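# Pin the fork link to the eye plate

## Task

Join the fork link and the eye plate using the 12 mm pin, passed through both cheeks of the fork and through the eye, with the pin's head resting against the fork on the side facing the parts box. It fails if the pin is forced into the metal of the fork cheeks or the eye plate. It also fails if, at the end, either gripper (or both together) is still holding any loose item other than the fork link or the fitted pin. The joint must stay assembled on its own; if only the robot's grip keeps it together, it is not done.

## Robot and tools

Robot: two xArm6 arms with parallel grippers, named left_arm and right_arm. Each has six revolute joints plus a gripper. The two wrist cameras are cam_left_wrist and cam_right_wrist, each 672x504 pixels.

Frames: every pose in results uses one shared scene frame. Its origin is on the table top midway between the arms, +x points out over the table, +z points up, and left_arm sits on the +y side. The names left and right identify arms only, not image sides. The base of left_arm is at (-0.010, +0.372, 0) m with quat_wxyz (+0.998, 0, 0, -0.057); right_arm's base is at (+0.012, -0.302, 0) m with quat_wxyz (+0.999, 0, 0, +0.051). On each gripper the fingers extend along its +z axis and close along its y axis. The reported end_effector_position is the pinch point between the pads when shut, roughly 2 cm short of the fingertips; closing pushes the tips about 10 mm further along +z. Reported hand positions drift from truth, more so at long reach.

Tool execute_actions, argument "actions": a list holding one item or nothing. An empty list, {"actions": []}, commands nothing and just reports the state. A motion item is {"rows": [...], "steps": n}, with n from 1 to 15 (default 15); each step lasts 1/30 s. Each row is a single flat list of 14 numbers covering both arms, always all 14: left_arm's waist, shoulder, elbow, forearm roll, wrist pitch, wrist roll, gripper opening, then right_arm's same seven. The six joint values are absolute target angles in radians, in the same form the Joint positions line prints; they are not offsets. One row is used per step, and the final row repeats if rows run out before steps. Opening is an absolute command from -1 (closed) to +1 (fully open). A wait item is {"steps": n} with n up to 300 and no rows; it adds no command and returns after that many steps since the previous result. Optional "pictures": true/false controls whether camera images come back (they do by default).

Joint ranges in radians, column order: waist -6.283 to 6.283, shoulder -2.059 to 2.094, elbow -3.927 to 0.192, forearm roll -6.283 to 6.283, wrist pitch -1.693 to 3.142, wrist roll -6.283 to 6.283. A call is rejected, sending nothing, if a target exceeds a range end by over 0.010 rad and lies beyond that joint's last reported angle. True ends may differ from these by up to 0.010 rad either way; targets past a true end are clipped, and "joint sent to its limit" may then appear, possibly referring to an earlier, still-running action. Absence of that line does not prove more travel is available.

Motion limits: targets move at most 3.14 rad/s, taking 0.16 s to accelerate, with all joints of an arm synchronized. Each step's target stays within 0.623 rad of the measured angle, and if a target would shift the gripper over 70 mm from where it is, the whole arm's targets are pulled back. So large moves need several calls. The simulation keeps running while you think and write; arms continue toward the last row sent until they settle or a step is HELD.

Result lines: the state line gives each gripper's position (m), quat_wxyz and velocities (m/s, rad/s). Joint positions and Joint velocities list each arm's six joints (rad, rad/s) followed by finger-pad gap (m, m/s; 0.084 fully open). grip_measured is the actual opening on the command scale. Joint torques are total drive outputs with fixed offsets and noise, nonzero even in free air. "joint command not followed" means the clearance check altered or blocked some joint targets; the rest still ran. HELD marks steps where your row was not (fully) sent. MOTOR HOT warns from 65 °C; at 80 °C an OVER-TEMPERATURE FAULT brakes that arm until it cools. A TORQUE FAULT happens when contact torque reaches a load limit (waist 43.5, shoulder 43.5, elbow 26.1, forearm roll 26.1, wrist pitch 17.4, wrist roll 17.4 N m, including carried weight): the arm backs off that joint, pauses 10 s and drops the rest of the call.

Gripping: to hold something, keep commanding an opening well under grip_measured; a larger gap squeezes harder, up to about 24 N per pad for items up to about 6 cm wide. Sending back the read grip_measured still gives a light squeeze. Closing fast can overshoot force and even pop the fingers open.

Tool zoom_image: "camera" (cam_left_wrist or cam_right_wrist) and "region" [x0, y0, x1, y1] in pixels of that camera's latest image, origin at top-left, at most 504 by 504. It enlarges that patch. Camera calibration (intrinsics, distortion, world-to-camera transforms) is supplied and may be slightly off; wrist camera poses follow the arm's joint readings.

Tool read_manual: optional "section" (only "licences"); returns licence text, no motion.

Tool finished_scene: "scene" is the current scene number. It ends the scene irreversibly and reports whether the goal was met; the assembly must hold by itself at that point. Answering without a tool call also ends things.

Avoid: dropping or knocking anything off the table, slamming, hard pushes, letting the arms hit or press each other, and forcing the pin into metal. Occasionally an outside nudge moves loose parts, so recheck positions. Release everything not part of the assembly before finishing.

Each tool is called as name(argument=value, ...) on one line, values as JSON.

## Session

execute_actions(actions=[])

Scene clock: 0.00 s of 6033.50 s.
left_arm: end_effector_position=(+0.6097, +0.2205, +0.3399) grip_measured=+1.00 end_effector_quat_wxyz=(+0.020, -0.540, +0.841, -0.029) end_effector_velocity=(+0.000, +0.000, +0.000) end_effector_angular_velocity=(-0.000, -0.001, +0.001) | right_arm: end_effector_position=(+0.4949, -0.1750, +0.3092) grip_measured=+1.00 end_effector_quat_wxyz=(-0.059, +0.814, +0.557, -0.155) end_effector_velocity=(-0.000, +0.000, +0.000) end_effector_angular_velocity=(-0.000, +0.001, +0.000)
Joint positions: left_arm=[-0.122  0.66  -2.378 -0.011  1.648  1.762  0.084] | right_arm=[ 0.154  0.422 -1.963  0.006  1.874 -0.945  0.084]
Joint velocities: left_arm=[ 0.     0.    -0.001  0.    -0.    -0.001  0.   ] | right_arm=[ 0.    -0.    -0.     0.     0.001 -0.    -0.   ]
Joint torques (N m, as the arm reports them, + toward a larger angle): no reading
Motor temperatures (°C, as the motors report them): left_arm=[29 35 36 33 34 35] | right_arm=[32 31 30 32 38 29]

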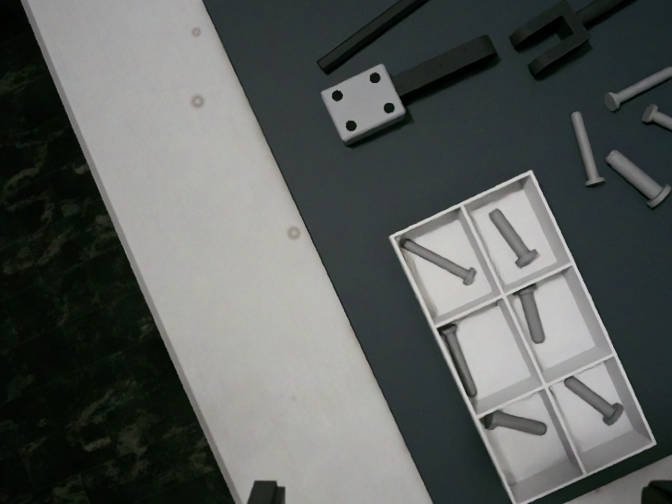

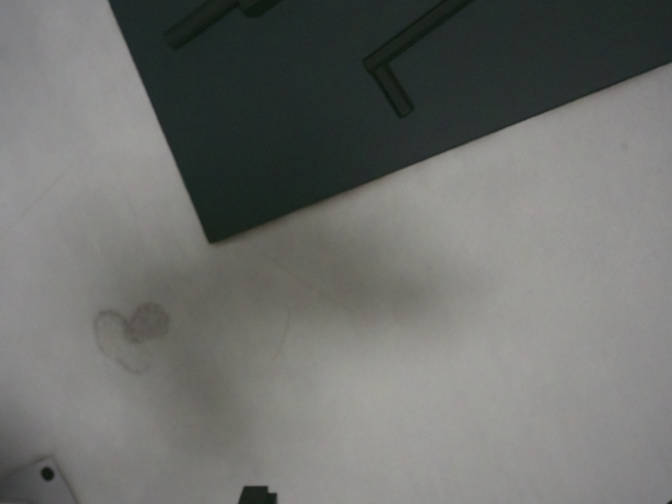

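execute_actions(actions=[{"rows":[[-0.373,-0.083,-1.113,0,1.196,1.084,1,0.154,0.422,-1.963,0.006,1.874,-0.945,1]]}], pictures=false)

execute_actions(actions=[{"steps":30}])

Scene clock: 19.40 s of 6033.50 s.
left_arm: end_effector_position=(+0.5306, +0.1434, +0.4214) grip_measured=+1.00 end_effector_quat_wxyz=(-0.063, +0.643, -0.752, +0.131) end_effector_velocity=(-0.301, -0.093, -0.123) end_effector_angular_velocity=(-0.206, +0.168, +0.542) | right_arm: end_effector_position=(+0.4948, -0.1748, +0.3094) grip_measured=+1.00 end_effector_quat_wxyz=(-0.059, +0.814, +0.557, -0.155) end_effector_velocity=(+0.001, -0.001, +0.000) end_effector_angular_velocity=(+0.000, -0.002, -0.002)
Joint positions: left_arm=[-0.285  0.188 -1.836 -0.004  1.355  1.328  0.084] | right_arm=[ 0.154  0.422 -1.963  0.006  1.874 -0.945  0.084]
Joint velocities: left_arm=[-0.352 -1.099  1.781  0.013 -0.611 -0.93   0.   ] | right_arm=[-0.002 -0.    -0.     0.    -0.002  0.    -0.   ]
Joint torques (N m, as the arm reports them, + toward a larger angle): left_arm=[  3.14 -17.35 -14.53   0.58  -1.12   0.44] | right_arm=[ -0.55 -21.88 -12.81  -0.24  -0.94   0.53]
Motor temperatures (°C, as the motors report them): left_arm=[29 36 38 33 34 35] | right_arm=[32 31 32 32 38 29]
Steps of this call (steps 1 to 90: nothing new was sent; then 15.90 s passed at rest; steps 91 to 105: all 15 steps of this action). Readings (joint positions):
91: left_arm=[-0.122 0.660 -2.377 -0.011 1.648 1.762] | right_arm=[0.154 0.422 -1.963 0.006 1.874 -0.945]
92: left_arm=[-0.123 0.657 -2.373 -0.011 1.645 1.757] | right_arm=[0.154 0.422 -1.963 0.006 1.874 -0.945]
94: left_arm=[-0.137 0.622 -2.328 -0.010 1.615 1.716] | right_arm=[0.154 0.422 -1.963 0.006 1.874 -0.945]
98: left_arm=[-0.195 0.472 -2.188 -0.008 1.519 1.576] | right_arm=[0.154 0.422 -1.963 0.006 1.874 -0.945]
105: the state above

Scene clock: 20.40 s of 6033.50 s.
left_arm: end_effector_position=(+0.3911, +0.1602, +0.2505) grip_measured=+1.00 end_effector_quat_wxyz=(-0.000, +0.707, -0.707, +0.000) end_effector_velocity=(-0.002, +0.001, -0.003) end_effector_angular_velocity=(+0.003, +0.005, -0.000) | right_arm: end_effector_position=(+0.4948, -0.1748, +0.3094) grip_measured=+1.00 end_effector_quat_wxyz=(-0.059, +0.814, +0.557, -0.155) end_effector_velocity=(+0.000, +0.000, +0.000) end_effector_angular_velocity=(+0.000, -0.002, +0.000)
Joint positions: left_arm=[-0.373 -0.083 -1.114 -0.     1.196  1.084  0.084] | right_arm=[ 0.154  0.422 -1.963  0.006  1.874 -0.945  0.084]
Joint velocities: left_arm=[-0.001 -0.002  0.008  0.001 -0.    -0.001  0.   ] | right_arm=[ 0.    -0.001  0.     0.    -0.001  0.     0.   ]
Joint torques (N m, as the arm reports them, + toward a larger angle): left_arm=[ -0.3  -26.94 -20.79   0.38  -1.26   0.31] | right_arm=[ -0.05 -21.99 -12.92  -0.21  -0.88   0.58]
Motor temperatures (°C, as the motors report them): left_arm=[29 36 38 33 34 35] | right_arm=[32 31 32 32 38 29]
Steps of this call (steps 1 to 30: the robot went on to your last target). Readings (joint positions):
1: left_arm=[-0.296 0.154 -1.778 -0.004 1.337 1.299] | right_arm=[0.154 0.422 -1.963 0.006 1.874 -0.945]
2: left_arm=[-0.305 0.128 -1.723 -0.003 1.322 1.276] | right_arm=[0.154 0.422 -1.963 0.006 1.874 -0.945]
4: left_arm=[-0.316 0.093 -1.626 -0.003 1.301 1.243] | right_arm=[0.154 0.422 -1.963 0.006 1.874 -0.945]
8: left_arm=[-0.333 0.041 -1.459 -0.002 1.268 1.193] | right_arm=[0.154 0.422 -1.963 0.006 1.874 -0.945]
30: the state above
camera_calibration (this result's frames):
cam_left_wrist: T_world_to_cam=[[-0.999695, -0.00840405, 0.0232175, 0.416459], [-0.00858724, 0.999933, -0.00780152, -0.0892484], [-0.0231504, -0.00799852, -0.9997, 0.392348], [0, 0, 0, 1]] pos_world=[0.424649, 0.0958805, 0.381865]
cam_right_wrist: T_world_to_cam=[[0.893131, -0.362248, -0.266632, -0.393289], [-0.323136, -0.9291, 0.179881, 0.00756822], [-0.312889, -0.0744986, -0.946863, 0.56128], [0, 0, 0, 1]] pos_world=[0.529323, -0.0936221, 0.425231]

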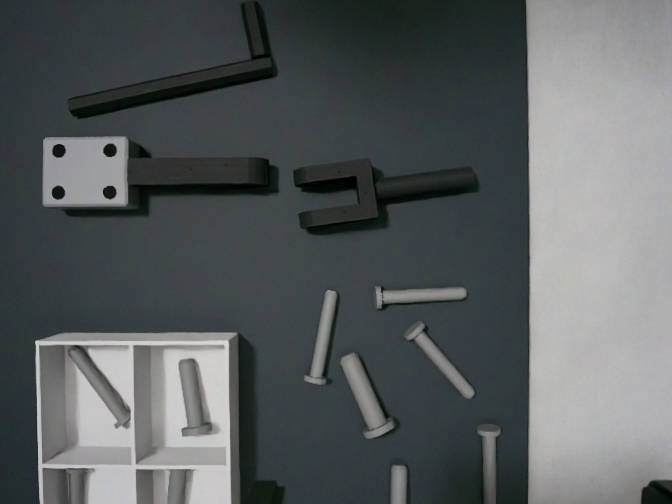

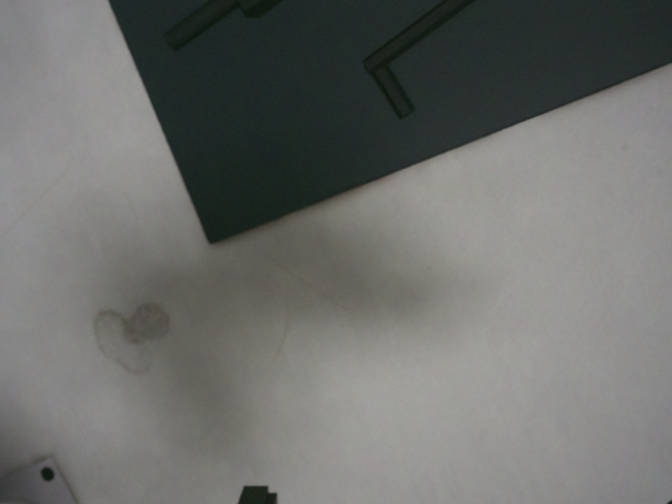

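zoom_image(camera="cam_left_wrist", region=[40, 130, 520, 504])

Region (40, 130, 520, 504) of cam_left_wrist's 672x504 image, scaled by 1.050, with more detail than that image has; it fills the top 393 rows of this view, and the rest is white.

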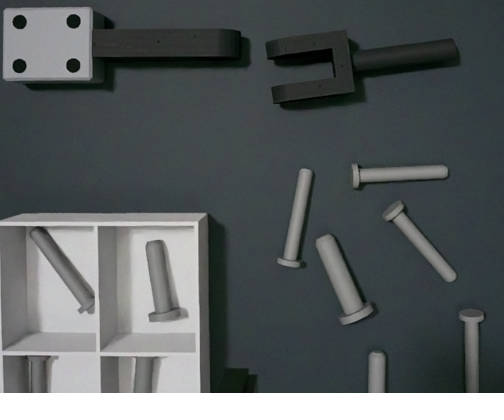

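execute_actions(actions=[{"rows":[[-0.373,-0.083,-1.113,0,1.196,1.084,1,0.5,0.266,-0.111,0,-1.055,0,1]]}], pictures=false)

execute_actions(actions=[{"steps":60}])

Scene clock: 34.47 s of 6033.50 s.
left_arm: end_effector_position=(+0.3908, +0.1603, +0.2502) grip_measured=+1.00 end_effector_quat_wxyz=(+0.000, +0.707, -0.707, +0.000) end_effector_velocity=(-0.000, +0.000, -0.000) end_effector_angular_velocity=(+0.001, +0.001, -0.001) | right_arm: end_effector_position=(+0.4632, -0.0821, +0.1931) grip_measured=+1.00 end_effector_quat_wxyz=(-0.003, +0.885, +0.449, -0.122) end_effector_velocity=(-0.129, +0.115, -0.335) end_effector_angular_velocity=(-0.178, -0.234, -0.705)
Joint positions: left_arm=[-0.373 -0.083 -1.113 -0.     1.196  1.084  0.084] | right_arm=[ 0.352  0.334 -1.502  0.003  1.412 -0.487  0.084]
Joint velocities: left_arm=[ 0.    -0.     0.001  0.     0.     0.001 -0.   ] | right_arm=[ 0.322 -0.142  1.175 -0.006 -1.168  1.058 -0.   ]
Joint torques (N m, as the arm reports them, + toward a larger angle): left_arm=[ -0.27 -26.77 -20.73   0.43  -1.07   0.26] | right_arm=[ -1.58 -20.64 -13.19  -0.37  -0.78   0.35]
Motor temperatures (°C, as the motors report them): left_arm=[29 36 39 33 34 35] | right_arm=[32 31 33 32 38 29]
Steps of this call (steps 1 to 15: the robot went on to your last target; steps 16 to 90: nothing new was sent; then 10.57 s passed at rest; steps 91 to 105: all 15 steps of this action). Readings (joint positions):
91: left_arm=[-0.373 -0.083 -1.113 0.000 1.196 1.084] | right_arm=[0.154 0.422 -1.963 0.006 1.874 -0.945]
92: left_arm=[-0.373 -0.083 -1.113 0.000 1.196 1.084] | right_arm=[0.156 0.421 -1.959 0.006 1.869 -0.940]
94: left_arm=[-0.373 -0.083 -1.113 -0.000 1.196 1.084] | right_arm=[0.175 0.409 -1.921 0.005 1.827 -0.898]
98: left_arm=[-0.373 -0.083 -1.113 0.000 1.196 1.084] | right_arm=[0.255 0.377 -1.771 0.004 1.681 -0.752]
105: the state above

Scene clock: 45.13 s of 6033.50 s.
left_arm: end_effector_position=(+0.3908, +0.1603, +0.2502) grip_measured=+1.00 end_effector_quat_wxyz=(+0.000, +0.707, -0.707, +0.000) end_effector_velocity=(+0.000, -0.000, +0.000) end_effector_angular_velocity=(-0.001, -0.001, -0.000) | right_arm: end_effector_position=(+0.3779, -0.0737, +0.0270) grip_measured=+1.00 end_effector_quat_wxyz=(+0.010, +0.941, +0.336, -0.046) end_effector_velocity=(+0.000, -0.000, +0.000) end_effector_angular_velocity=(+0.000, -0.000, -0.001)
Joint positions: left_arm=[-0.373 -0.083 -1.113  0.     1.196  1.084  0.084] | right_arm=[ 0.457  0.265 -0.849  0.001  0.678 -0.128  0.084]
Joint velocities: left_arm=[-0.     0.    -0.001 -0.    -0.     0.     0.   ] | right_arm=[-0.001  0.     0.     0.    -0.     0.    -0.   ]
Joint torques (N m, as the arm reports them, + toward a larger angle): left_arm=[ -0.53 -26.84 -20.58   0.11  -1.31   0.34] | right_arm=[ -0.22 -17.34 -10.73  -0.19  -1.31   0.55]
Motor temperatures (°C, as the motors report them): left_arm=[29 36 40 33 34 35] | right_arm=[32 31 33 32 38 29]
TORQUE FAULT: the external load on joint 3 (elbow) of the right arm reached its load limit, and that arm stopped for 10 seconds. A torque fault stops only its own arm. That arm's remaining commands of this call were not run. Joint 3 (elbow) of that arm moved back by up to 3 degrees. That arm holds there, with its grip as last carried out, and accepts commands again: back off and push less far. That arm stops again, at the same cost, whenever a joint's load reaches its limit.
The stop of the right arm began at step 20 of this call (marked STOPPED below). From that step on that arm followed nothing that you had sent. Nothing is kept back now, and the robot has no last target.
Steps of this call (steps 1 to 60: the robot went on to your last target; steps 61 to 320: the stop continued). Readings (joint positions):
1: left_arm=[-0.373 -0.083 -1.113 -0.000 1.196 1.084] | right_arm=[0.362 0.329 -1.463 0.003 1.373 -0.453]
2: left_arm=[-0.373 -0.083 -1.113 0.000 1.196 1.084] | right_arm=[0.372 0.325 -1.423 0.002 1.334 -0.421]
4: left_arm=[-0.373 -0.083 -1.113 0.000 1.196 1.084] | right_arm=[0.389 0.317 -1.345 0.002 1.255 -0.364]
8: left_arm=[-0.373 -0.083 -1.113 0.000 1.196 1.084] | right_arm=[0.417 0.304 -1.189 0.002 1.100 -0.273]
20: left_arm=[-0.373 -0.083 -1.113 0.000 1.196 1.084] | right_arm=[0.456 0.256 -0.798 0.000 0.677 -0.129] STOPPED (the right arm)
320: the state above
camera_calibration (this result's frames):
cam_left_wrist: T_world_to_cam=[[-0.999678, -0.00840518, 0.0239284, 0.415981], [-0.00858487, 0.999936, -0.00741676, -0.0894301], [-0.0238646, -0.00761979, -0.999686, 0.392227], [0, 0, 0, 1]] pos_world=[0.42444, 0.0959095, 0.381487]
cam_right_wrist: T_world_to_cam=[[0.641089, -0.76741, -0.00935361, -0.269119], [-0.763863, -0.639211, 0.0890126, 0.304868], [-0.0742881, -0.0499202, -0.995987, 0.177832], [0, 0, 0, 1]] pos_world=[0.418617, -0.00277167, 0.147464]

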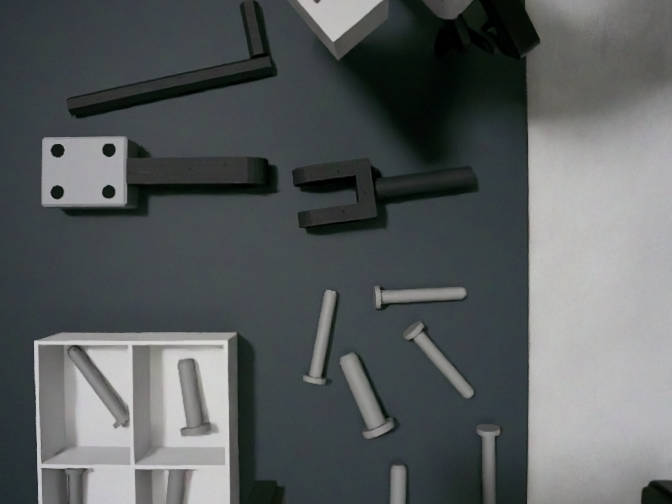

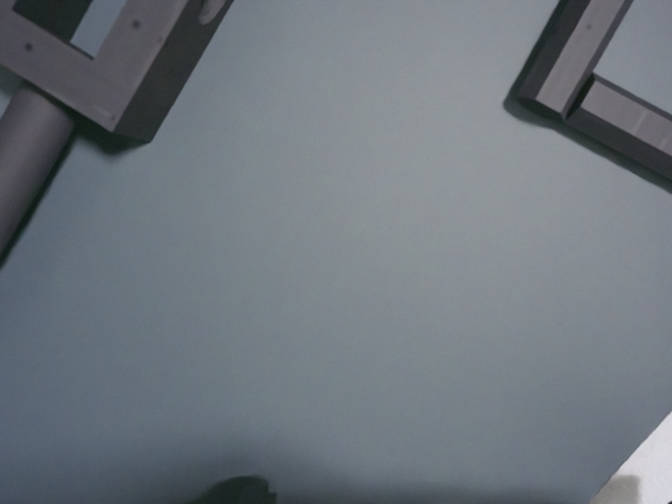

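Path hit the table. Raise first, then pitch.

execute_actions(actions=[{"rows":[[-0.373,-0.083,-1.113,0,1.196,1.084,1,0.5,0.0,-0.75,0,0.3,0,1]]}], pictures=false)

execute_actions(actions=[{"rows":[[-0.373,-0.083,-1.113,0,1.196,1.084,1,0.5,0.0,-0.4,0,-0.4,0,1]]}], pictures=false)

execute_actions(actions=[{"rows":[[-0.373,-0.083,-1.113,0,1.196,1.084,1,0.5,0.1,-0.111,0,-0.95,0,1]]}], pictures=false)

execute_actions(actions=[{"rows":[[-0.373,-0.083,-1.113,0,1.196,1.084,1,0.5,0.266,-0.111,0,-1.055,0,1]]}], pictures=false)

execute_actions(actions=[{"steps":20}])

Scene clock: 54.20 s of 6033.50 s.
left_arm: end_effector_position=(+0.3908, +0.1603, +0.2502) grip_measured=+1.00 end_effector_quat_wxyz=(+0.000, +0.707, -0.707, +0.000) end_effector_velocity=(-0.000, +0.000, -0.000) end_effector_angular_velocity=(+0.001, +0.000, -0.001) | right_arm: end_effector_position=(+0.4403, -0.0100, +0.1530) grip_measured=+1.00 end_effector_quat_wxyz=(-0.061, +0.933, +0.292, +0.200) end_effector_velocity=(+0.020, +0.029, +0.084) end_effector_angular_velocity=(+0.210, -0.244, -0.055)
Joint positions: left_arm=[-0.373 -0.083 -1.113 -0.     1.196  1.084  0.084] | right_arm=[ 0.498  0.014 -0.758  0.     0.323 -0.008  0.084]
Joint velocities: left_arm=[-0.     0.     0.     0.001  0.     0.001 -0.   ] | right_arm=[ 0.025 -0.155  0.085 -0.    -0.249  0.087 -0.   ]
Joint torques (N m, as the arm reports them, + toward a larger angle): left_arm=[ -0.66 -26.93 -20.67   0.23  -1.17   0.16] | right_arm=[ -0.54 -11.79 -10.98  -0.24  -1.79   0.69]
Motor temperatures (°C, as the motors report them): left_arm=[29 36 40 33 34 35] | right_arm=[32 31 33 32 38 29]
Steps of this call (steps 1 to 90: nothing new was sent; then 5.57 s passed at rest; steps 91 to 105: all 15 steps of this action). Readings (joint positions):
91: left_arm=[-0.373 -0.083 -1.113 -0.000 1.196 1.084] | right_arm=[0.457 0.265 -0.849 0.001 0.678 -0.128]
92: left_arm=[-0.373 -0.083 -1.113 0.000 1.196 1.084] | right_arm=[0.457 0.263 -0.848 0.001 0.674 -0.127]
94: left_arm=[-0.373 -0.083 -1.113 -0.000 1.196 1.084] | right_arm=[0.462 0.238 -0.834 0.000 0.633 -0.112]
98: left_arm=[-0.373 -0.083 -1.113 -0.000 1.196 1.084] | right_arm=[0.478 0.136 -0.803 0.000 0.495 -0.066]
105: the state above

Scene clock: 54.70 s of 6033.50 s.
left_arm: end_effector_position=(+0.3908, +0.1603, +0.2502) grip_measured=+1.00 end_effector_quat_wxyz=(+0.000, +0.707, -0.707, +0.000) end_effector_velocity=(-0.000, -0.000, -0.000) end_effector_angular_velocity=(-0.000, +0.001, -0.000) | right_arm: end_effector_position=(+0.4186, -0.0234, +0.1433) grip_measured=+1.00 end_effector_quat_wxyz=(-0.112, +0.884, +0.274, +0.362) end_effector_velocity=(-0.001, +0.000, +0.044) end_effector_angular_velocity=(+0.166, -0.241, +0.001)
Joint positions: left_arm=[-0.373 -0.083 -1.113  0.     1.196  1.084  0.084] | right_arm=[ 0.5    0.001 -0.416  0.    -0.362 -0.     0.084]
Joint velocities: left_arm=[-0.    -0.     0.    -0.001 -0.     0.     0.   ] | right_arm=[ 0.001 -0.016  0.133 -0.    -0.409  0.001 -0.   ]
Joint torques (N m, as the arm reports them, + toward a larger angle): left_arm=[ -0.58 -26.81 -20.97   0.13  -1.15   0.15] | right_arm=[ -0.1  -12.63 -11.    -0.35  -2.06   0.64]
Motor temperatures (°C, as the motors report them): left_arm=[29 36 40 33 34 35] | right_arm=[32 31 33 32 38 29]
Steps of this call (steps 1 to 15: all 15 steps of this action). Readings (joint positions):
1: left_arm=[-0.373 -0.083 -1.113 0.000 1.196 1.084] | right_arm=[0.498 0.010 -0.755 0.000 0.316 -0.006]
2: left_arm=[-0.373 -0.083 -1.113 -0.000 1.196 1.084] | right_arm=[0.499 0.007 -0.751 0.000 0.306 -0.004]
4: left_arm=[-0.373 -0.083 -1.113 -0.000 1.196 1.084] | right_arm=[0.499 0.004 -0.725 -0.000 0.256 -0.002]
8: left_arm=[-0.373 -0.083 -1.113 0.000 1.196 1.084] | right_arm=[0.500 0.002 -0.577 0.000 -0.016 -0.001]
15: the state above

Scene clock: 55.20 s of 6033.50 s.
left_arm: end_effector_position=(+0.3908, +0.1603, +0.2502) grip_measured=+1.00 end_effector_quat_wxyz=(+0.000, +0.707, -0.707, +0.000) end_effector_velocity=(-0.000, -0.000, -0.000) end_effector_angular_velocity=(-0.000, +0.000, -0.001) | right_arm: end_effector_position=(+0.3551, -0.0669, +0.1209) grip_measured=+1.00 end_effector_quat_wxyz=(-0.136, +0.849, +0.263, +0.438) end_effector_velocity=(-0.018, -0.012, +0.021) end_effector_angular_velocity=(+0.078, -0.114, +0.001)
Joint positions: left_arm=[-0.373 -0.083 -1.113 -0.     1.196  1.084  0.084] | right_arm=[ 0.5    0.096 -0.123  0.    -0.925 -0.     0.084]
Joint velocities: left_arm=[-0.     0.    -0.    -0.001  0.     0.001 -0.   ] | right_arm=[ 0.     0.03   0.093 -0.    -0.262 -0.    -0.   ]
Joint torques (N m, as the arm reports them, + toward a larger angle): left_arm=[ -0.39 -26.74 -20.95   0.42  -1.36   0.39] | right_arm=[ -0.24 -10.07  -6.53  -0.05  -2.32   0.73]
Motor temperatures (°C, as the motors report them): left_arm=[29 36 40 33 34 35] | right_arm=[32 31 33 32 38 29]
Steps of this call (steps 1 to 15: all 15 steps of this action). Readings (joint positions):
1: left_arm=[-0.373 -0.083 -1.113 -0.000 1.196 1.084] | right_arm=[0.500 0.000 -0.412 0.000 -0.374 -0.000]
2: left_arm=[-0.373 -0.083 -1.113 0.000 1.196 1.084] | right_arm=[0.500 0.001 -0.408 -0.000 -0.387 -0.000]
4: left_arm=[-0.373 -0.083 -1.113 -0.000 1.196 1.084] | right_arm=[0.500 0.007 -0.384 -0.000 -0.440 -0.000]
8: left_arm=[-0.373 -0.083 -1.113 -0.000 1.196 1.084] | right_arm=[0.500 0.052 -0.251 -0.000 -0.682 -0.000]
15: the state above

Scene clock: 55.70 s of 6033.50 s.
left_arm: end_effector_position=(+0.3908, +0.1603, +0.2502) grip_measured=+1.00 end_effector_quat_wxyz=(+0.000, +0.707, -0.707, +0.000) end_effector_velocity=(+0.000, -0.000, +0.000) end_effector_angular_velocity=(-0.001, -0.001, +0.001) | right_arm: end_effector_position=(+0.3375, -0.0790, +0.0812) grip_measured=+1.00 end_effector_quat_wxyz=(-0.129, +0.860, +0.266, +0.416) end_effector_velocity=(-0.002, -0.002, -0.004) end_effector_angular_velocity=(-0.002, +0.003, -0.000)
Joint positions: left_arm=[-0.373 -0.083 -1.113  0.     1.196  1.084  0.084] | right_arm=[ 0.5    0.263 -0.112 -0.    -1.053  0.     0.084]
Joint velocities: left_arm=[ 0.     0.    -0.001 -0.    -0.    -0.    -0.   ] | right_arm=[-0.     0.022  0.002 -0.    -0.021 -0.    -0.   ]
Joint torques (N m, as the arm reports them, + toward a larger angle): left_arm=[ -0.1  -26.32 -20.87   0.12  -1.13   0.34] | right_arm=[  0.05 -10.52  -3.62  -0.09  -2.46   0.65]
Motor temperatures (°C, as the motors report them): left_arm=[29 36 40 33 34 35] | right_arm=[32 31 33 32 38 29]
Steps of this call (steps 1 to 15: all 15 steps of this action). Readings (joint positions):
1: left_arm=[-0.373 -0.083 -1.113 -0.000 1.196 1.084] | right_arm=[0.500 0.097 -0.121 -0.000 -0.933 0.000]
2: left_arm=[-0.373 -0.083 -1.113 0.000 1.196 1.084] | right_arm=[0.500 0.101 -0.119 -0.000 -0.941 0.000]
4: left_arm=[-0.373 -0.083 -1.113 -0.000 1.196 1.084] | right_arm=[0.500 0.139 -0.118 -0.000 -0.973 0.000]
8: left_arm=[-0.373 -0.083 -1.113 0.000 1.196 1.084] | right_arm=[0.500 0.239 -0.111 0.000 -1.033 -0.000]
15: the state above

Scene clock: 56.37 s of 6033.50 s.
left_arm: end_effector_position=(+0.3908, +0.1603, +0.2502) grip_measured=+1.00 end_effector_quat_wxyz=(+0.000, +0.707, -0.707, +0.000) end_effector_velocity=(+0.000, -0.000, +0.000) end_effector_angular_velocity=(+0.000, -0.001, -0.000) | right_arm: end_effector_position=(+0.3370, -0.0793, +0.0803) grip_measured=+1.00 end_effector_quat_wxyz=(-0.129, +0.860, +0.267, +0.415) end_effector_velocity=(-0.000, +0.000, -0.000) end_effector_angular_velocity=(-0.001, +0.001, +0.001)
Joint positions: left_arm=[-0.373 -0.083 -1.113 -0.     1.196  1.084  0.084] | right_arm=[ 0.5    0.266 -0.111  0.    -1.055  0.     0.084]
Joint velocities: left_arm=[-0.     0.    -0.001  0.     0.    -0.     0.   ] | right_arm=[ 0.001  0.     0.     0.     0.001 -0.    -0.   ]
Joint torques (N m, as the arm reports them, + toward a larger angle): left_arm=[ -0.14 -26.86 -20.7    0.14  -1.23   0.27] | right_arm=[ -0.31 -10.77  -3.66  -0.13  -2.33   0.7 ]
Motor temperatures (°C, as the motors report them): left_arm=[29 36 40 33 34 35] | right_arm=[32 31 33 32 38 29]
Steps of this call (steps 1 to 15: the robot went on to your last target; steps 16 to 20: nothing new was sent). Readings (joint positions):
1: left_arm=[-0.373 -0.083 -1.113 -0.000 1.196 1.084] | right_arm=[0.500 0.264 -0.111 -0.000 -1.054 0.000]
2: left_arm=[-0.373 -0.083 -1.113 0.000 1.196 1.084] | right_arm=[0.500 0.264 -0.111 -0.000 -1.054 0.000]
4: left_arm=[-0.373 -0.083 -1.113 -0.000 1.196 1.084] | right_arm=[0.500 0.265 -0.111 -0.000 -1.055 0.000]
8: left_arm=[-0.373 -0.083 -1.113 -0.000 1.196 1.084] | right_arm=[0.500 0.266 -0.111 -0.000 -1.055 0.000]
20: the state above
All arms were judged still, so your last target was given up. Only a new action makes them travel on or press farther. Fingers that are still opening or closing keep moving.
camera_calibration (this result's frames):
cam_left_wrist: T_world_to_cam=[[-0.999678, -0.00840534, 0.0239285, 0.415981], [-0.00858504, 0.999936, -0.00741705, -0.08943], [-0.0238646, -0.00762009, -0.999686, 0.392227], [0, 0, 0, 1]] pos_world=[0.42444, 0.0959095, 0.381487]
cam_right_wrist: T_world_to_cam=[[0.568266, -0.822778, 0.0105164, -0.228158], [-0.504055, -0.358179, -0.785899, 0.270253], [0.650387, 0.441299, -0.618266, -0.00800489], [0, 0, 0, 1]] pos_world=[0.271083, -0.0873922, 0.209841]

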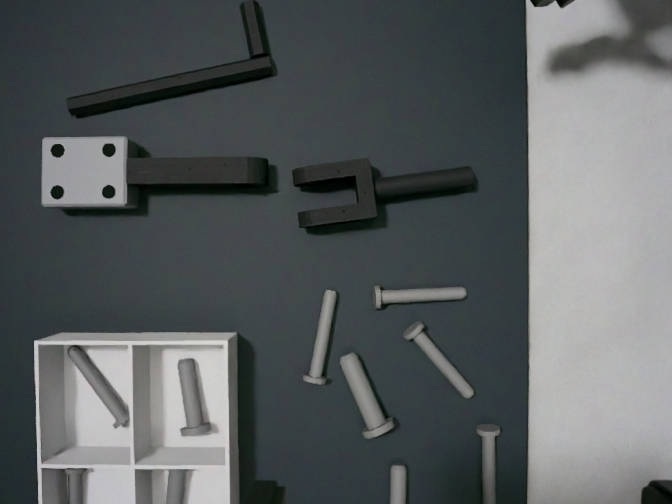

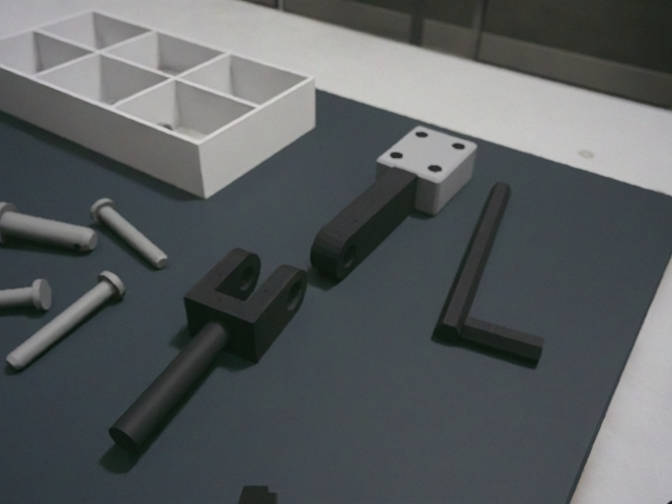

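execute_actions(actions=[{"rows":[[-0.3236,0.0926,-0.856,0,0.7635,0.715,-0.2,0.5,0.1,-0.111,0,-0.95,0,1]]}], pictures=false)

execute_actions(actions=[{"steps":20}])

Scene clock: 78.00 s of 6033.50 s.
left_arm: end_effector_position=(+0.3957, +0.1809, +0.1078) grip_measured=-0.22 end_effector_quat_wxyz=(+0.001, +0.829, -0.559, -0.005) end_effector_velocity=(-0.014, +0.027, -0.119) end_effector_angular_velocity=(-0.001, -0.010, +0.360) | right_arm: end_effector_position=(+0.3517, -0.0693, +0.1205) grip_measured=+1.00 end_effector_quat_wxyz=(-0.137, +0.847, +0.263, +0.441) end_effector_velocity=(+0.001, +0.001, +0.004) end_effector_angular_velocity=(+0.002, -0.003, +0.001)
Joint positions: left_arm=[-0.327  0.082 -0.872  0.     0.799  0.745  0.035] | right_arm=[ 0.5    0.103 -0.111  0.    -0.952 -0.     0.084]
Joint velocities: left_arm=[ 0.04   0.147  0.217  0.001 -0.374 -0.32   0.   ] | right_arm=[ 0.001 -0.02  -0.001  0.     0.017 -0.     0.   ]
Joint torques (N m, as the arm reports them, + toward a larger angle): left_arm=[ -1.46 -38.53 -24.48   0.67  -1.76   0.33] | right_arm=[-0.33 -9.39 -5.59  0.02 -2.37  0.55]
Motor temperatures (°C, as the motors report them): left_arm=[29 36 40 33 34 35] | right_arm=[32 31 31 32 38 29]
Steps of this call (steps 1 to 90: nothing new was sent; then 18.13 s passed at rest; steps 91 to 105: all 15 steps of this action). Readings (joint positions):
91: left_arm=[-0.373 -0.083 -1.113 -0.000 1.196 1.084] | right_arm=[0.500 0.266 -0.111 -0.000 -1.055 -0.000]
92: left_arm=[-0.373 -0.082 -1.111 -0.000 1.191 1.080] | right_arm=[0.500 0.263 -0.111 -0.000 -1.052 -0.000]
94: left_arm=[-0.368 -0.069 -1.092 -0.000 1.149 1.044] | right_arm=[0.500 0.225 -0.109 0.000 -1.026 -0.000]
98: left_arm=[-0.351 -0.005 -0.999 0.000 1.008 0.924] | right_arm=[0.500 0.126 -0.113 -0.000 -0.970 0.000]
105: the state above

Scene clock: 78.67 s of 6033.50 s.
left_arm: end_effector_position=(+0.3967, +0.1822, +0.1001) grip_measured=-0.22 end_effector_quat_wxyz=(-0.000, +0.839, -0.545, +0.000) end_effector_velocity=(-0.000, +0.000, -0.001) end_effector_angular_velocity=(+0.000, +0.001, +0.000) | right_arm: end_effector_position=(+0.3520, -0.0690, +0.1214) grip_measured=+1.00 end_effector_quat_wxyz=(-0.137, +0.847, +0.263, +0.441) end_effector_velocity=(+0.000, -0.000, +0.001) end_effector_angular_velocity=(+0.001, -0.001, -0.001)
Joint positions: left_arm=[-0.324  0.092 -0.856 -0.     0.764  0.715  0.035] | right_arm=[ 0.5    0.1   -0.111  0.    -0.95   0.     0.084]
Joint velocities: left_arm=[ 0.     0.001  0.    -0.    -0.    -0.    -0.   ] | right_arm=[-0.001 -0.001 -0.     0.    -0.    -0.     0.   ]
Joint torques (N m, as the arm reports them, + toward a larger angle): left_arm=[ -0.43 -29.15 -18.34   0.25  -1.29   0.39] | right_arm=[-0.35 -9.8  -5.71 -0.04 -2.3   0.69]
Motor temperatures (°C, as the motors report them): left_arm=[29 36 40 33 34 35] | right_arm=[32 31 31 32 38 29]
Steps of this call (steps 1 to 20: the robot went on to your last target). Readings (joint positions):
1: left_arm=[-0.326 0.086 -0.867 0.000 0.789 0.736] | right_arm=[0.500 0.102 -0.111 0.000 -0.951 -0.000]
2: left_arm=[-0.325 0.088 -0.864 0.000 0.781 0.730] | right_arm=[0.500 0.102 -0.111 0.000 -0.951 -0.000]
4: left_arm=[-0.325 0.089 -0.862 -0.000 0.772 0.722] | right_arm=[0.500 0.101 -0.111 0.000 -0.950 -0.000]
8: left_arm=[-0.324 0.091 -0.859 -0.000 0.765 0.717] | right_arm=[0.500 0.100 -0.111 0.000 -0.950 -0.000]
20: the state above
camera_calibration (this result's frames):
cam_left_wrist: T_world_to_cam=[[-0.910063, -0.413785, 0.023818, 0.46403], [-0.414054, 0.910221, -0.00754833, 0.0648519], [-0.0185562, -0.0167314, -0.999688, 0.242024], [0, 0, 0, 1]] pos_world=[0.45364, 0.137028, 0.231386]
cam_right_wrist: T_world_to_cam=[[0.567732, -0.823144, 0.0106992, -0.228511], [-0.463645, -0.330467, -0.822086, 0.305885], [0.680231, 0.461764, -0.569263, -0.0119741], [0, 0, 0, 1]] pos_world=[0.2797, -0.0814832, 0.247092]

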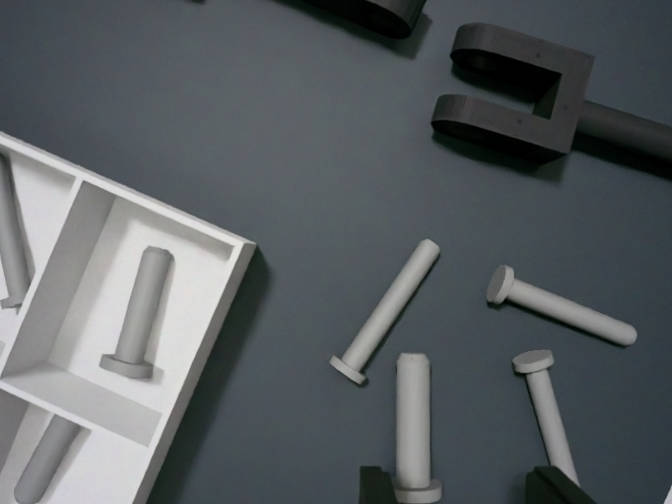

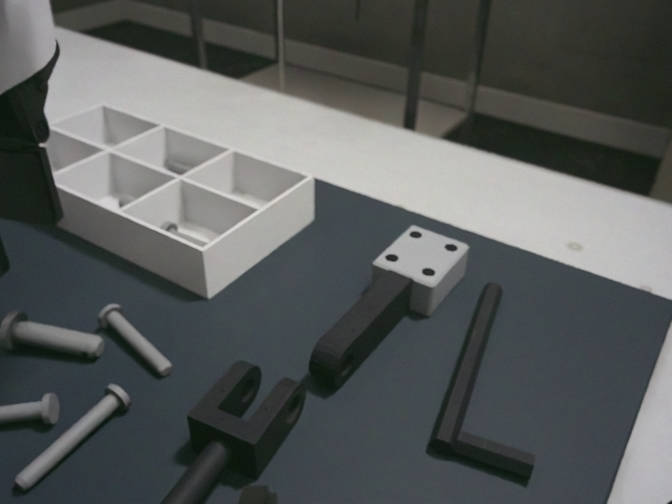

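execute_actions(actions=[{"rows":[[-0.3236,0.262,-0.820,0,0.558,0.715,-0.3,0.5,0.0,-0.4,0,-0.4,0,1]]}], pictures=false)

execute_actions(actions=[{"rows":[[-0.3236,0.262,-0.820,0,0.558,0.715,-0.3,0.5,0.0,-0.75,0,0.3,0,1]]}], pictures=false)

execute_actions(actions=[{"rows":[[-0.3236,0.262,-0.820,0,0.558,0.715,-0.5,0.5,0.0,-0.75,0,0.3,0,1],[-0.3236,0.262,-0.820,0,0.558,0.715,-0.6,0.5,0.0,-0.75,0,0.3,0,1],[-0.3236,0.262,-0.820,0,0.558,0.715,-0.7,0.5,0.0,-0.75,0,0.3,0,1],[-0.3236,0.262,-0.820,0,0.558,0.715,-0.8,0.5,0.0,-0.75,0,0.3,0,1],[-0.3236,0.262,-0.820,0,0.558,0.715,-1,0.5,0.0,-0.75,0,0.3,0,1]]}])

Scene clock: 91.77 s of 6033.50 s.
left_arm: end_effector_position=(+0.3951, +0.1829, +0.0303) grip_measured=-0.32 end_effector_quat_wxyz=(+0.000, +0.839, -0.545, -0.002) end_effector_velocity=(+0.001, -0.000, -0.004) end_effector_angular_velocity=(+0.001, +0.002, +0.001) | right_arm: end_effector_position=(+0.4154, -0.0256, +0.1445) grip_measured=+1.00 end_effector_quat_wxyz=(-0.117, +0.878, +0.272, +0.376) end_effector_velocity=(+0.005, +0.003, -0.014) end_effector_angular_velocity=(-0.088, +0.128, -0.001)
Joint positions: left_arm=[-0.324  0.251 -0.818 -0.     0.572  0.715  0.03 ] | right_arm=[ 0.5    0.003 -0.389 -0.    -0.424  0.     0.084]
Joint velocities: left_arm=[ 0.     0.013 -0.005 -0.    -0.006 -0.     0.   ] | right_arm=[-0.001 -0.025 -0.082  0.     0.262 -0.    -0.   ]
Joint torques (N m, as the arm reports them, + toward a larger angle): left_arm=[ -0.41  -3.88 -21.05   0.11  -8.3    0.34] | right_arm=[ -0.06 -11.47  -9.28  -0.21  -2.61   0.61]
Motor temperatures (°C, as the motors report them): left_arm=[29 36 40 33 35 35] | right_arm=[32 31 31 32 38 29]
Steps of this call (steps 1 to 15: the robot went on to your last target; steps 16 to 90: nothing new was sent; then 9.60 s passed at rest; steps 91 to 105: all 15 steps of this action). Readings (joint positions):
91: left_arm=[-0.324 0.093 -0.856 -0.000 0.763 0.715] | right_arm=[0.500 0.100 -0.111 0.000 -0.950 -0.000]
92: left_arm=[-0.324 0.095 -0.856 -0.000 0.759 0.715] | right_arm=[0.500 0.099 -0.113 0.000 -0.945 -0.000]
94: left_arm=[-0.324 0.124 -0.853 -0.000 0.716 0.715] | right_arm=[0.500 0.092 -0.133 0.000 -0.901 -0.000]
98: left_arm=[-0.324 0.233 -0.822 0.000 0.603 0.715] | right_arm=[0.500 0.048 -0.262 -0.000 -0.663 -0.000]
105: the state above

Scene clock: 92.27 s of 6033.50 s.
left_arm: end_effector_position=(+0.3951, +0.1829, +0.0300) grip_measured=-0.31 end_effector_quat_wxyz=(+0.000, +0.839, -0.545, -0.003) end_effector_velocity=(-0.001, +0.000, -0.001) end_effector_angular_velocity=(+0.001, +0.001, -0.002) | right_arm: end_effector_position=(+0.4428, -0.0068, +0.1601) grip_measured=+1.00 end_effector_quat_wxyz=(-0.069, +0.929, +0.288, +0.224) end_effector_velocity=(-0.022, -0.016, -0.020) end_effector_angular_velocity=(-0.166, +0.242, -0.001)
Joint positions: left_arm=[-0.324  0.252 -0.82  -0.     0.574  0.715  0.03 ] | right_arm=[ 0.5   -0.001 -0.734 -0.     0.262  0.     0.084]
Joint velocities: left_arm=[-0.     0.     0.001  0.001 -0.     0.001 -0.   ] | right_arm=[-0.001  0.014 -0.134  0.001  0.413  0.    -0.   ]
Joint torques (N m, as the arm reports them, + toward a larger angle): left_arm=[ -0.09   0.7  -19.79   0.4   -8.66   0.42] | right_arm=[ -0.11 -14.73 -11.48  -0.24  -2.54   0.65]
Motor temperatures (°C, as the motors report them): left_arm=[29 36 40 33 35 35] | right_arm=[32 31 31 32 38 29]
Steps of this call (steps 1 to 15: all 15 steps of this action). Readings (joint positions):
1: left_arm=[-0.324 0.251 -0.818 -0.000 0.572 0.715] | right_arm=[0.500 0.003 -0.391 0.000 -0.417 -0.000]
2: left_arm=[-0.324 0.252 -0.819 -0.000 0.573 0.715] | right_arm=[0.500 0.002 -0.395 0.000 -0.406 -0.000]
4: left_arm=[-0.324 0.252 -0.820 -0.000 0.574 0.715] | right_arm=[0.500 0.002 -0.421 0.000 -0.356 -0.000]
8: left_arm=[-0.324 0.252 -0.820 -0.000 0.574 0.715] | right_arm=[0.500 0.001 -0.571 0.000 -0.084 0.000]
15: the state above

Scene clock: 92.77 s of 6033.50 s.
left_arm: end_effector_position=(+0.3986, +0.1819, +0.0303) grip_measured=-0.57 end_effector_quat_wxyz=(-0.001, +0.839, -0.544, +0.003) end_effector_velocity=(-0.001, -0.000, -0.000) end_effector_angular_velocity=(-0.001, -0.002, -0.001) | right_arm: end_effector_position=(+0.4418, -0.0075, +0.1602) grip_measured=+1.00 end_effector_quat_wxyz=(-0.066, +0.931, +0.289, +0.213) end_effector_velocity=(+0.000, +0.001, +0.001) end_effector_angular_velocity=(+0.001, -0.001, +0.000)
Joint positions: left_arm=[-0.322  0.255 -0.821  0.     0.56   0.715  0.019] | right_arm=[ 0.5    0.    -0.75   0.     0.3   -0.     0.084]
Joint velocities: left_arm=[-0.001 -0.002  0.005 -0.001 -0.005  0.    -0.   ] | right_arm=[ 0.001  0.001 -0.003 -0.     0.001  0.     0.   ]
Joint torques (N m, as the arm reports them, + toward a larger angle): left_arm=[ -6.86  -1.57 -13.18  -0.8   -5.41   0.43] | right_arm=[ -0.2  -14.83 -12.48  -0.26  -2.24   0.63]
Motor temperatures (°C, as the motors report them): left_arm=[29 36 39 33 35 35] | right_arm=[32 31 31 32 38 29]
Steps of this call (steps 1 to 15: all 15 steps of this action). Readings (joint positions):
1: left_arm=[-0.324 0.252 -0.820 0.000 0.574 0.715] | right_arm=[0.500 -0.000 -0.738 -0.000 0.273 -0.000]
2: left_arm=[-0.323 0.253 -0.821 0.000 0.572 0.715] | right_arm=[0.500 0.000 -0.740 0.000 0.281 -0.000]
4: left_arm=[-0.322 0.255 -0.824 0.000 0.566 0.715] | right_arm=[0.500 0.000 -0.744 0.000 0.291 -0.000]
8: left_arm=[-0.322 0.256 -0.823 0.000 0.562 0.715] | right_arm=[0.500 0.000 -0.748 0.000 0.298 -0.000]
15: the state above
camera_calibration (this result's frames):
cam_left_wrist: T_world_to_cam=[[-0.909804, -0.414567, 0.0197932, 0.467413], [-0.414834, 0.909818, -0.0119702, 0.0658066], [-0.0130457, -0.0191014, -0.999732, 0.170505], [0, 0, 0, 1]] pos_world=[0.454777, 0.137159, 0.161996]
cam_right_wrist: T_world_to_cam=[[0.571763, -0.82038, 0.00802238, -0.230548], [-0.735276, -0.516738, -0.438578, 0.456923], [0.363946, 0.244864, -0.898657, 0.111525], [0, 0, 0, 1]] pos_world=[0.427194, 0.0196638, 0.302468]

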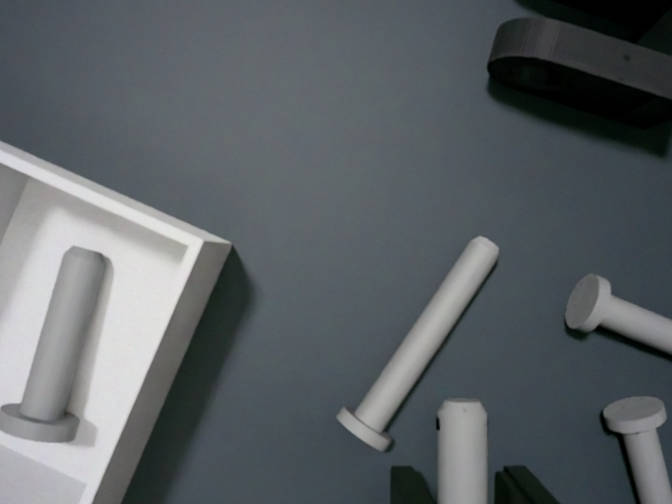

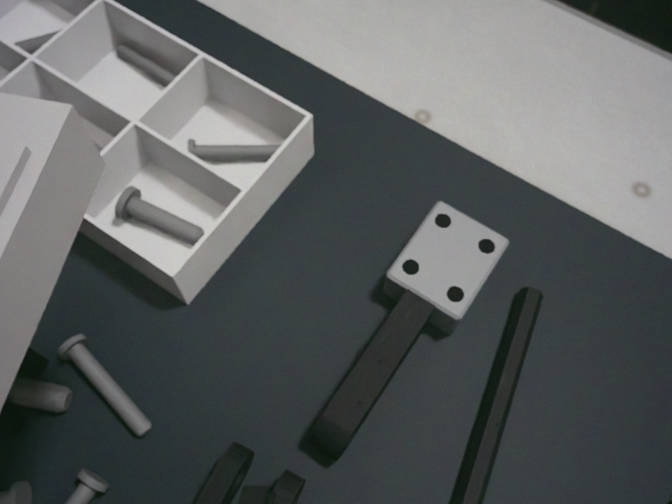

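Floor contact at z≈.031. Raise to ~.033.

execute_actions(actions=[{"rows":[[-0.3236,0.247,-0.822,0,0.575,0.715,-1,0.5,0.0,-0.75,0,0.3,0,1]]}])

Scene clock: 97.23 s of 6033.50 s.
left_arm: end_effector_position=(+0.3963, +0.1809, +0.0319) grip_measured=-0.58 end_effector_quat_wxyz=(+0.000, +0.838, -0.546, -0.000) end_effector_velocity=(-0.005, +0.006, +0.001) end_effector_angular_velocity=(+0.010, +0.015, +0.003) | right_arm: end_effector_position=(+0.4419, -0.0074, +0.1603) grip_measured=+1.00 end_effector_quat_wxyz=(-0.066, +0.931, +0.289, +0.213) end_effector_velocity=(+0.000, +0.000, +0.001) end_effector_angular_velocity=(+0.001, -0.002, +0.000)
Joint positions: left_arm=[-0.326  0.25  -0.822 -0.001  0.573  0.715  0.019] | right_arm=[ 0.5   -0.    -0.75   0.     0.3    0.     0.084]
Joint velocities: left_arm=[ 0.007 -0.012  0.009  0.004  0.021  0.001 -0.   ] | right_arm=[ 0.    -0.001  0.     0.    -0.001  0.    -0.   ]
Joint torques (N m, as the arm reports them, + toward a larger angle): left_arm=[  0.4  -27.48 -12.25   0.53  -0.25   0.28] | right_arm=[ -0.13 -15.   -12.56  -0.23  -2.26   0.68]
Motor temperatures (°C, as the motors report them): left_arm=[29 36 39 33 35 35] | right_arm=[32 31 32 32 38 29]
Steps of this call (steps 1 to 15: the robot went on to your last target; steps 16 to 90: nothing new was sent; then 0.97 s passed at rest; steps 91 to 105: all 15 steps of this action). Readings (joint positions):
91: left_arm=[-0.324 0.254 -0.820 0.000 0.559 0.715] | right_arm=[0.500 -0.000 -0.750 0.000 0.300 0.000]
92: left_arm=[-0.324 0.253 -0.820 -0.000 0.561 0.715] | right_arm=[0.500 0.000 -0.750 -0.000 0.300 -0.000]
94: left_arm=[-0.325 0.252 -0.821 -0.000 0.563 0.715] | right_arm=[0.500 -0.000 -0.750 -0.000 0.300 0.000]
98: left_arm=[-0.326 0.252 -0.823 -0.001 0.567 0.715] | right_arm=[0.500 0.000 -0.750 -0.000 0.300 0.000]
105: the state above
camera_calibration (this result's frames):
cam_left_wrist: T_world_to_cam=[[-0.91091, -0.411863, 0.0247455, 0.464675], [-0.412141, 0.911092, -0.00718319, 0.0643765], [-0.0195869, -0.0167419, -0.999668, 0.174238], [0, 0, 0, 1]] pos_world=[0.453222, 0.135647, 0.163144]
cam_right_wrist: T_world_to_cam=[[0.571764, -0.820379, 0.00802497, -0.230551], [-0.735225, -0.516707, -0.4387, 0.457063], [0.364047, 0.244933, -0.898598, 0.111563], [0, 0, 0, 1]] pos_world=[0.42725, 0.0197031, 0.302614]

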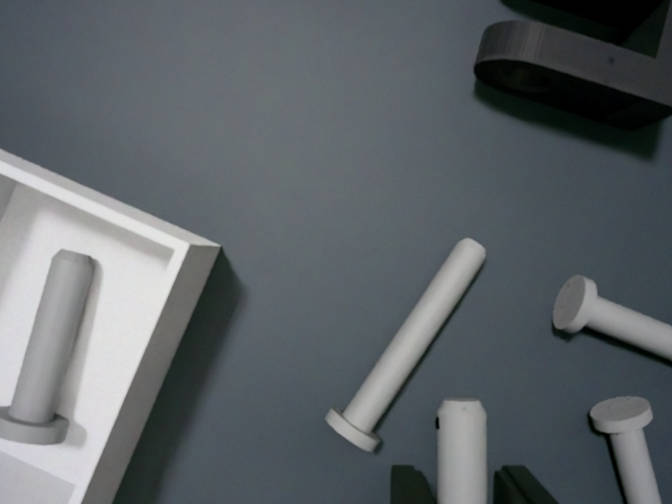

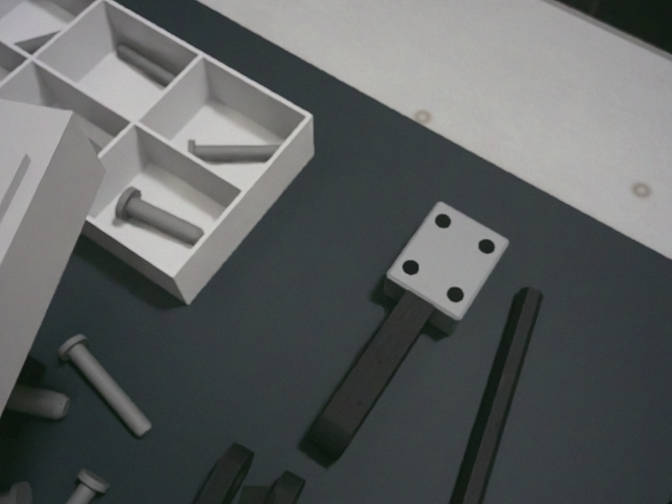

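execute_actions(actions=[{"rows":[[-0.3236,0.247,-0.822,0,0.575,0.715,-0.4,0.5,0.0,-0.75,0,0.3,0,1]],"steps":10}], pictures=false)

execute_actions(actions=[{"rows":[[-0.3326,0.257,-0.8395,0,0.5825,0.706,-0.4,0.5,0.0,-0.75,0,0.3,0,1]]}], pictures=false)

execute_actions(actions=[{"rows":[[-0.3326,0.257,-0.8395,0,0.5825,0.706,-0.6,0.5,0.0,-0.75,0,0.3,0,1],[-0.3326,0.257,-0.8395,0,0.5825,0.706,-0.7,0.5,0.0,-0.75,0,0.3,0,1],[-0.3326,0.257,-0.8395,0,0.5825,0.706,-0.8,0.5,0.0,-0.75,0,0.3,0,1],[-0.3326,0.257,-0.8395,0,0.5825,0.706,-1,0.5,0.0,-0.75,0,0.3,0,1]]}])

Scene clock: 107.73 s of 6033.50 s.
left_arm: end_effector_position=(+0.3971, +0.1820, +0.0331) grip_measured=-0.42 end_effector_quat_wxyz=(-0.000, +0.839, -0.545, +0.000) end_effector_velocity=(+0.000, -0.000, -0.000) end_effector_angular_velocity=(-0.000, +0.000, -0.000) | right_arm: end_effector_position=(+0.4419, -0.0074, +0.1603) grip_measured=+1.00 end_effector_quat_wxyz=(-0.066, +0.931, +0.289, +0.213) end_effector_velocity=(+0.000, -0.000, -0.000) end_effector_angular_velocity=(-0.000, +0.000, -0.000)
Joint positions: left_arm=[-0.324  0.247 -0.822 -0.     0.575  0.715  0.026] | right_arm=[ 0.5    0.    -0.75  -0.     0.3   -0.     0.084]
Joint velocities: left_arm=[-0.     0.001 -0.    -0.     0.     0.     0.   ] | right_arm=[-0.001  0.001  0.    -0.    -0.001 -0.     0.   ]
Joint torques (N m, as the arm reports them, + toward a larger angle): left_arm=[ -0.53 -31.1  -16.11   0.05  -1.28   0.19] | right_arm=[ -0.21 -14.7  -12.57  -0.26  -2.3    0.61]
Motor temperatures (°C, as the motors report them): left_arm=[29 36 39 33 35 35] | right_arm=[32 31 32 32 38 29]
Steps of this call (steps 1 to 15: the robot went on to your last target; steps 16 to 90: nothing new was sent; then 7.17 s passed at rest; steps 91 to 100: all 10 steps of this action). Readings (joint positions):
91: left_arm=[-0.324 0.247 -0.822 -0.000 0.575 0.715] | right_arm=[0.500 0.000 -0.750 0.000 0.300 -0.000]
92: left_arm=[-0.324 0.247 -0.822 -0.000 0.575 0.715] | right_arm=[0.500 0.000 -0.750 0.000 0.300 0.000]
94: left_arm=[-0.324 0.247 -0.822 -0.000 0.575 0.715] | right_arm=[0.500 -0.000 -0.750 -0.000 0.300 0.000]
98: left_arm=[-0.324 0.247 -0.822 -0.000 0.575 0.715] | right_arm=[0.500 0.000 -0.750 0.000 0.300 0.000]
100: the state above

Scene clock: 108.23 s of 6033.50 s.
left_arm: end_effector_position=(+0.3993, +0.1765, +0.0337) grip_measured=-0.42 end_effector_quat_wxyz=(+0.000, +0.839, -0.545, -0.000) end_effector_velocity=(+0.000, -0.001, +0.000) end_effector_angular_velocity=(-0.000, -0.000, +0.000) | right_arm: end_effector_position=(+0.4419, -0.0074, +0.1603) grip_measured=+1.00 end_effector_quat_wxyz=(-0.066, +0.931, +0.289, +0.213) end_effector_velocity=(-0.000, -0.000, +0.000) end_effector_angular_velocity=(-0.000, +0.000, -0.000)
Joint positions: left_arm=[-0.332  0.257 -0.839 -0.     0.582  0.706  0.026] | right_arm=[ 0.5    0.    -0.75  -0.     0.3   -0.     0.084]
Joint velocities: left_arm=[-0.001  0.001 -0.002 -0.     0.001 -0.001  0.   ] | right_arm=[-0.    -0.001  0.     0.     0.002  0.     0.   ]
Joint torques (N m, as the arm reports them, + toward a larger angle): left_arm=[ -0.37 -31.63 -16.11   0.3   -1.17   0.39] | right_arm=[ -0.21 -15.05 -12.45  -0.23  -2.19   0.62]
Motor temperatures (°C, as the motors report them): left_arm=[29 36 39 33 35 35] | right_arm=[32 31 32 32 38 29]
Steps of this call (steps 1 to 15: all 15 steps of this action). Readings (joint positions):
1: left_arm=[-0.324 0.247 -0.822 -0.000 0.575 0.715] | right_arm=[0.500 0.000 -0.750 0.000 0.300 -0.000]
2: left_arm=[-0.325 0.248 -0.824 -0.000 0.576 0.713] | right_arm=[0.500 -0.000 -0.750 0.000 0.300 -0.000]
4: left_arm=[-0.329 0.253 -0.832 0.000 0.579 0.710] | right_arm=[0.500 0.000 -0.750 -0.000 0.300 -0.000]
8: left_arm=[-0.332 0.256 -0.838 0.000 0.582 0.707] | right_arm=[0.500 -0.000 -0.750 -0.000 0.300 0.000]
15: the state above

Scene clock: 108.73 s of 6033.50 s.
left_arm: end_effector_position=(+0.3993, +0.1765, +0.0337) grip_measured=-0.74 end_effector_quat_wxyz=(+0.000, +0.839, -0.545, -0.000) end_effector_velocity=(-0.001, +0.000, -0.001) end_effector_angular_velocity=(+0.001, +0.002, +0.000) | right_arm: end_effector_position=(+0.4419, -0.0074, +0.1603) grip_measured=+1.00 end_effector_quat_wxyz=(-0.066, +0.931, +0.289, +0.213) end_effector_velocity=(-0.000, +0.000, +0.000) end_effector_angular_velocity=(-0.000, -0.000, +0.001)
Joint positions: left_arm=[-0.333  0.257 -0.839  0.     0.583  0.706  0.011] | right_arm=[ 0.5   -0.    -0.75  -0.     0.3   -0.     0.084]
Joint velocities: left_arm=[ 0.     0.001  0.002 -0.    -0.     0.    -0.   ] | right_arm=[ 0.001 -0.     0.     0.     0.    -0.     0.   ]
Joint torques (N m, as the arm reports them, + toward a larger angle): left_arm=[ -0.81 -31.34 -16.36   0.23  -1.39   0.35] | right_arm=[ -0.08 -14.9  -12.61  -0.1   -2.24   0.66]
Motor temperatures (°C, as the motors report them): left_arm=[29 36 39 33 35 35] | right_arm=[32 31 32 32 38 29]
Steps of this call (steps 1 to 15: all 15 steps of this action). Readings (joint positions):
1: left_arm=[-0.333 0.257 -0.839 -0.000 0.582 0.706] | right_arm=[0.500 -0.000 -0.750 -0.000 0.300 0.000]
2: left_arm=[-0.333 0.257 -0.839 -0.000 0.582 0.706] | right_arm=[0.500 -0.000 -0.750 0.000 0.300 0.000]
4: left_arm=[-0.333 0.257 -0.839 -0.000 0.583 0.706] | right_arm=[0.500 0.000 -0.750 -0.000 0.300 -0.000]
8: left_arm=[-0.333 0.257 -0.839 -0.000 0.583 0.706] | right_arm=[0.500 -0.000 -0.750 -0.000 0.300 0.000]
15: the state above
camera_calibration (this result's frames):
cam_left_wrist: T_world_to_cam=[[-0.910028, -0.413854, 0.0239702, 0.465582], [-0.414122, 0.910191, -0.00736793, 0.0706075], [-0.0187682, -0.0166316, -0.999686, 0.175644], [0, 0, 0, 1]] pos_world=[0.456229, 0.131338, 0.164949]
cam_right_wrist: T_world_to_cam=[[0.571764, -0.820379, 0.00802505, -0.230551], [-0.735225, -0.516707, -0.438701, 0.457063], [0.364047, 0.244933, -0.898597, 0.111563], [0, 0, 0, 1]] pos_world=[0.42725, 0.0197031, 0.302614]

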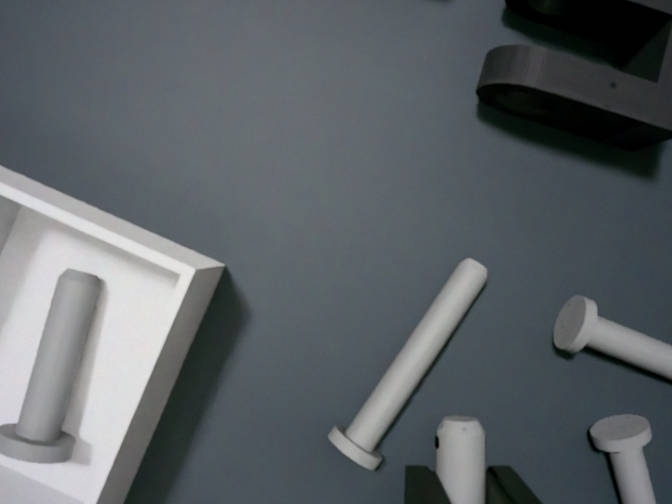

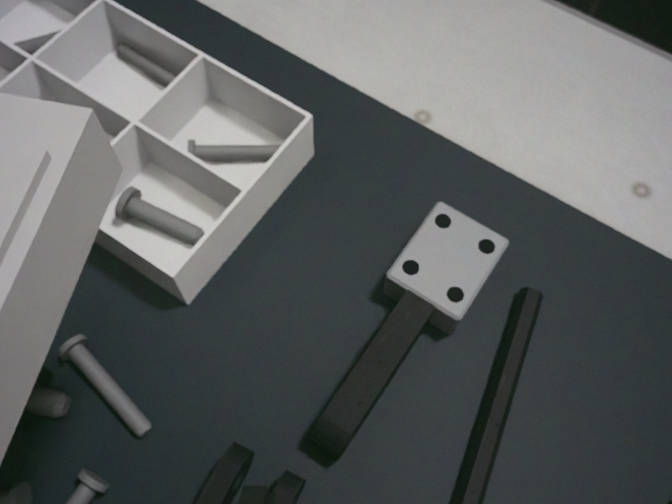

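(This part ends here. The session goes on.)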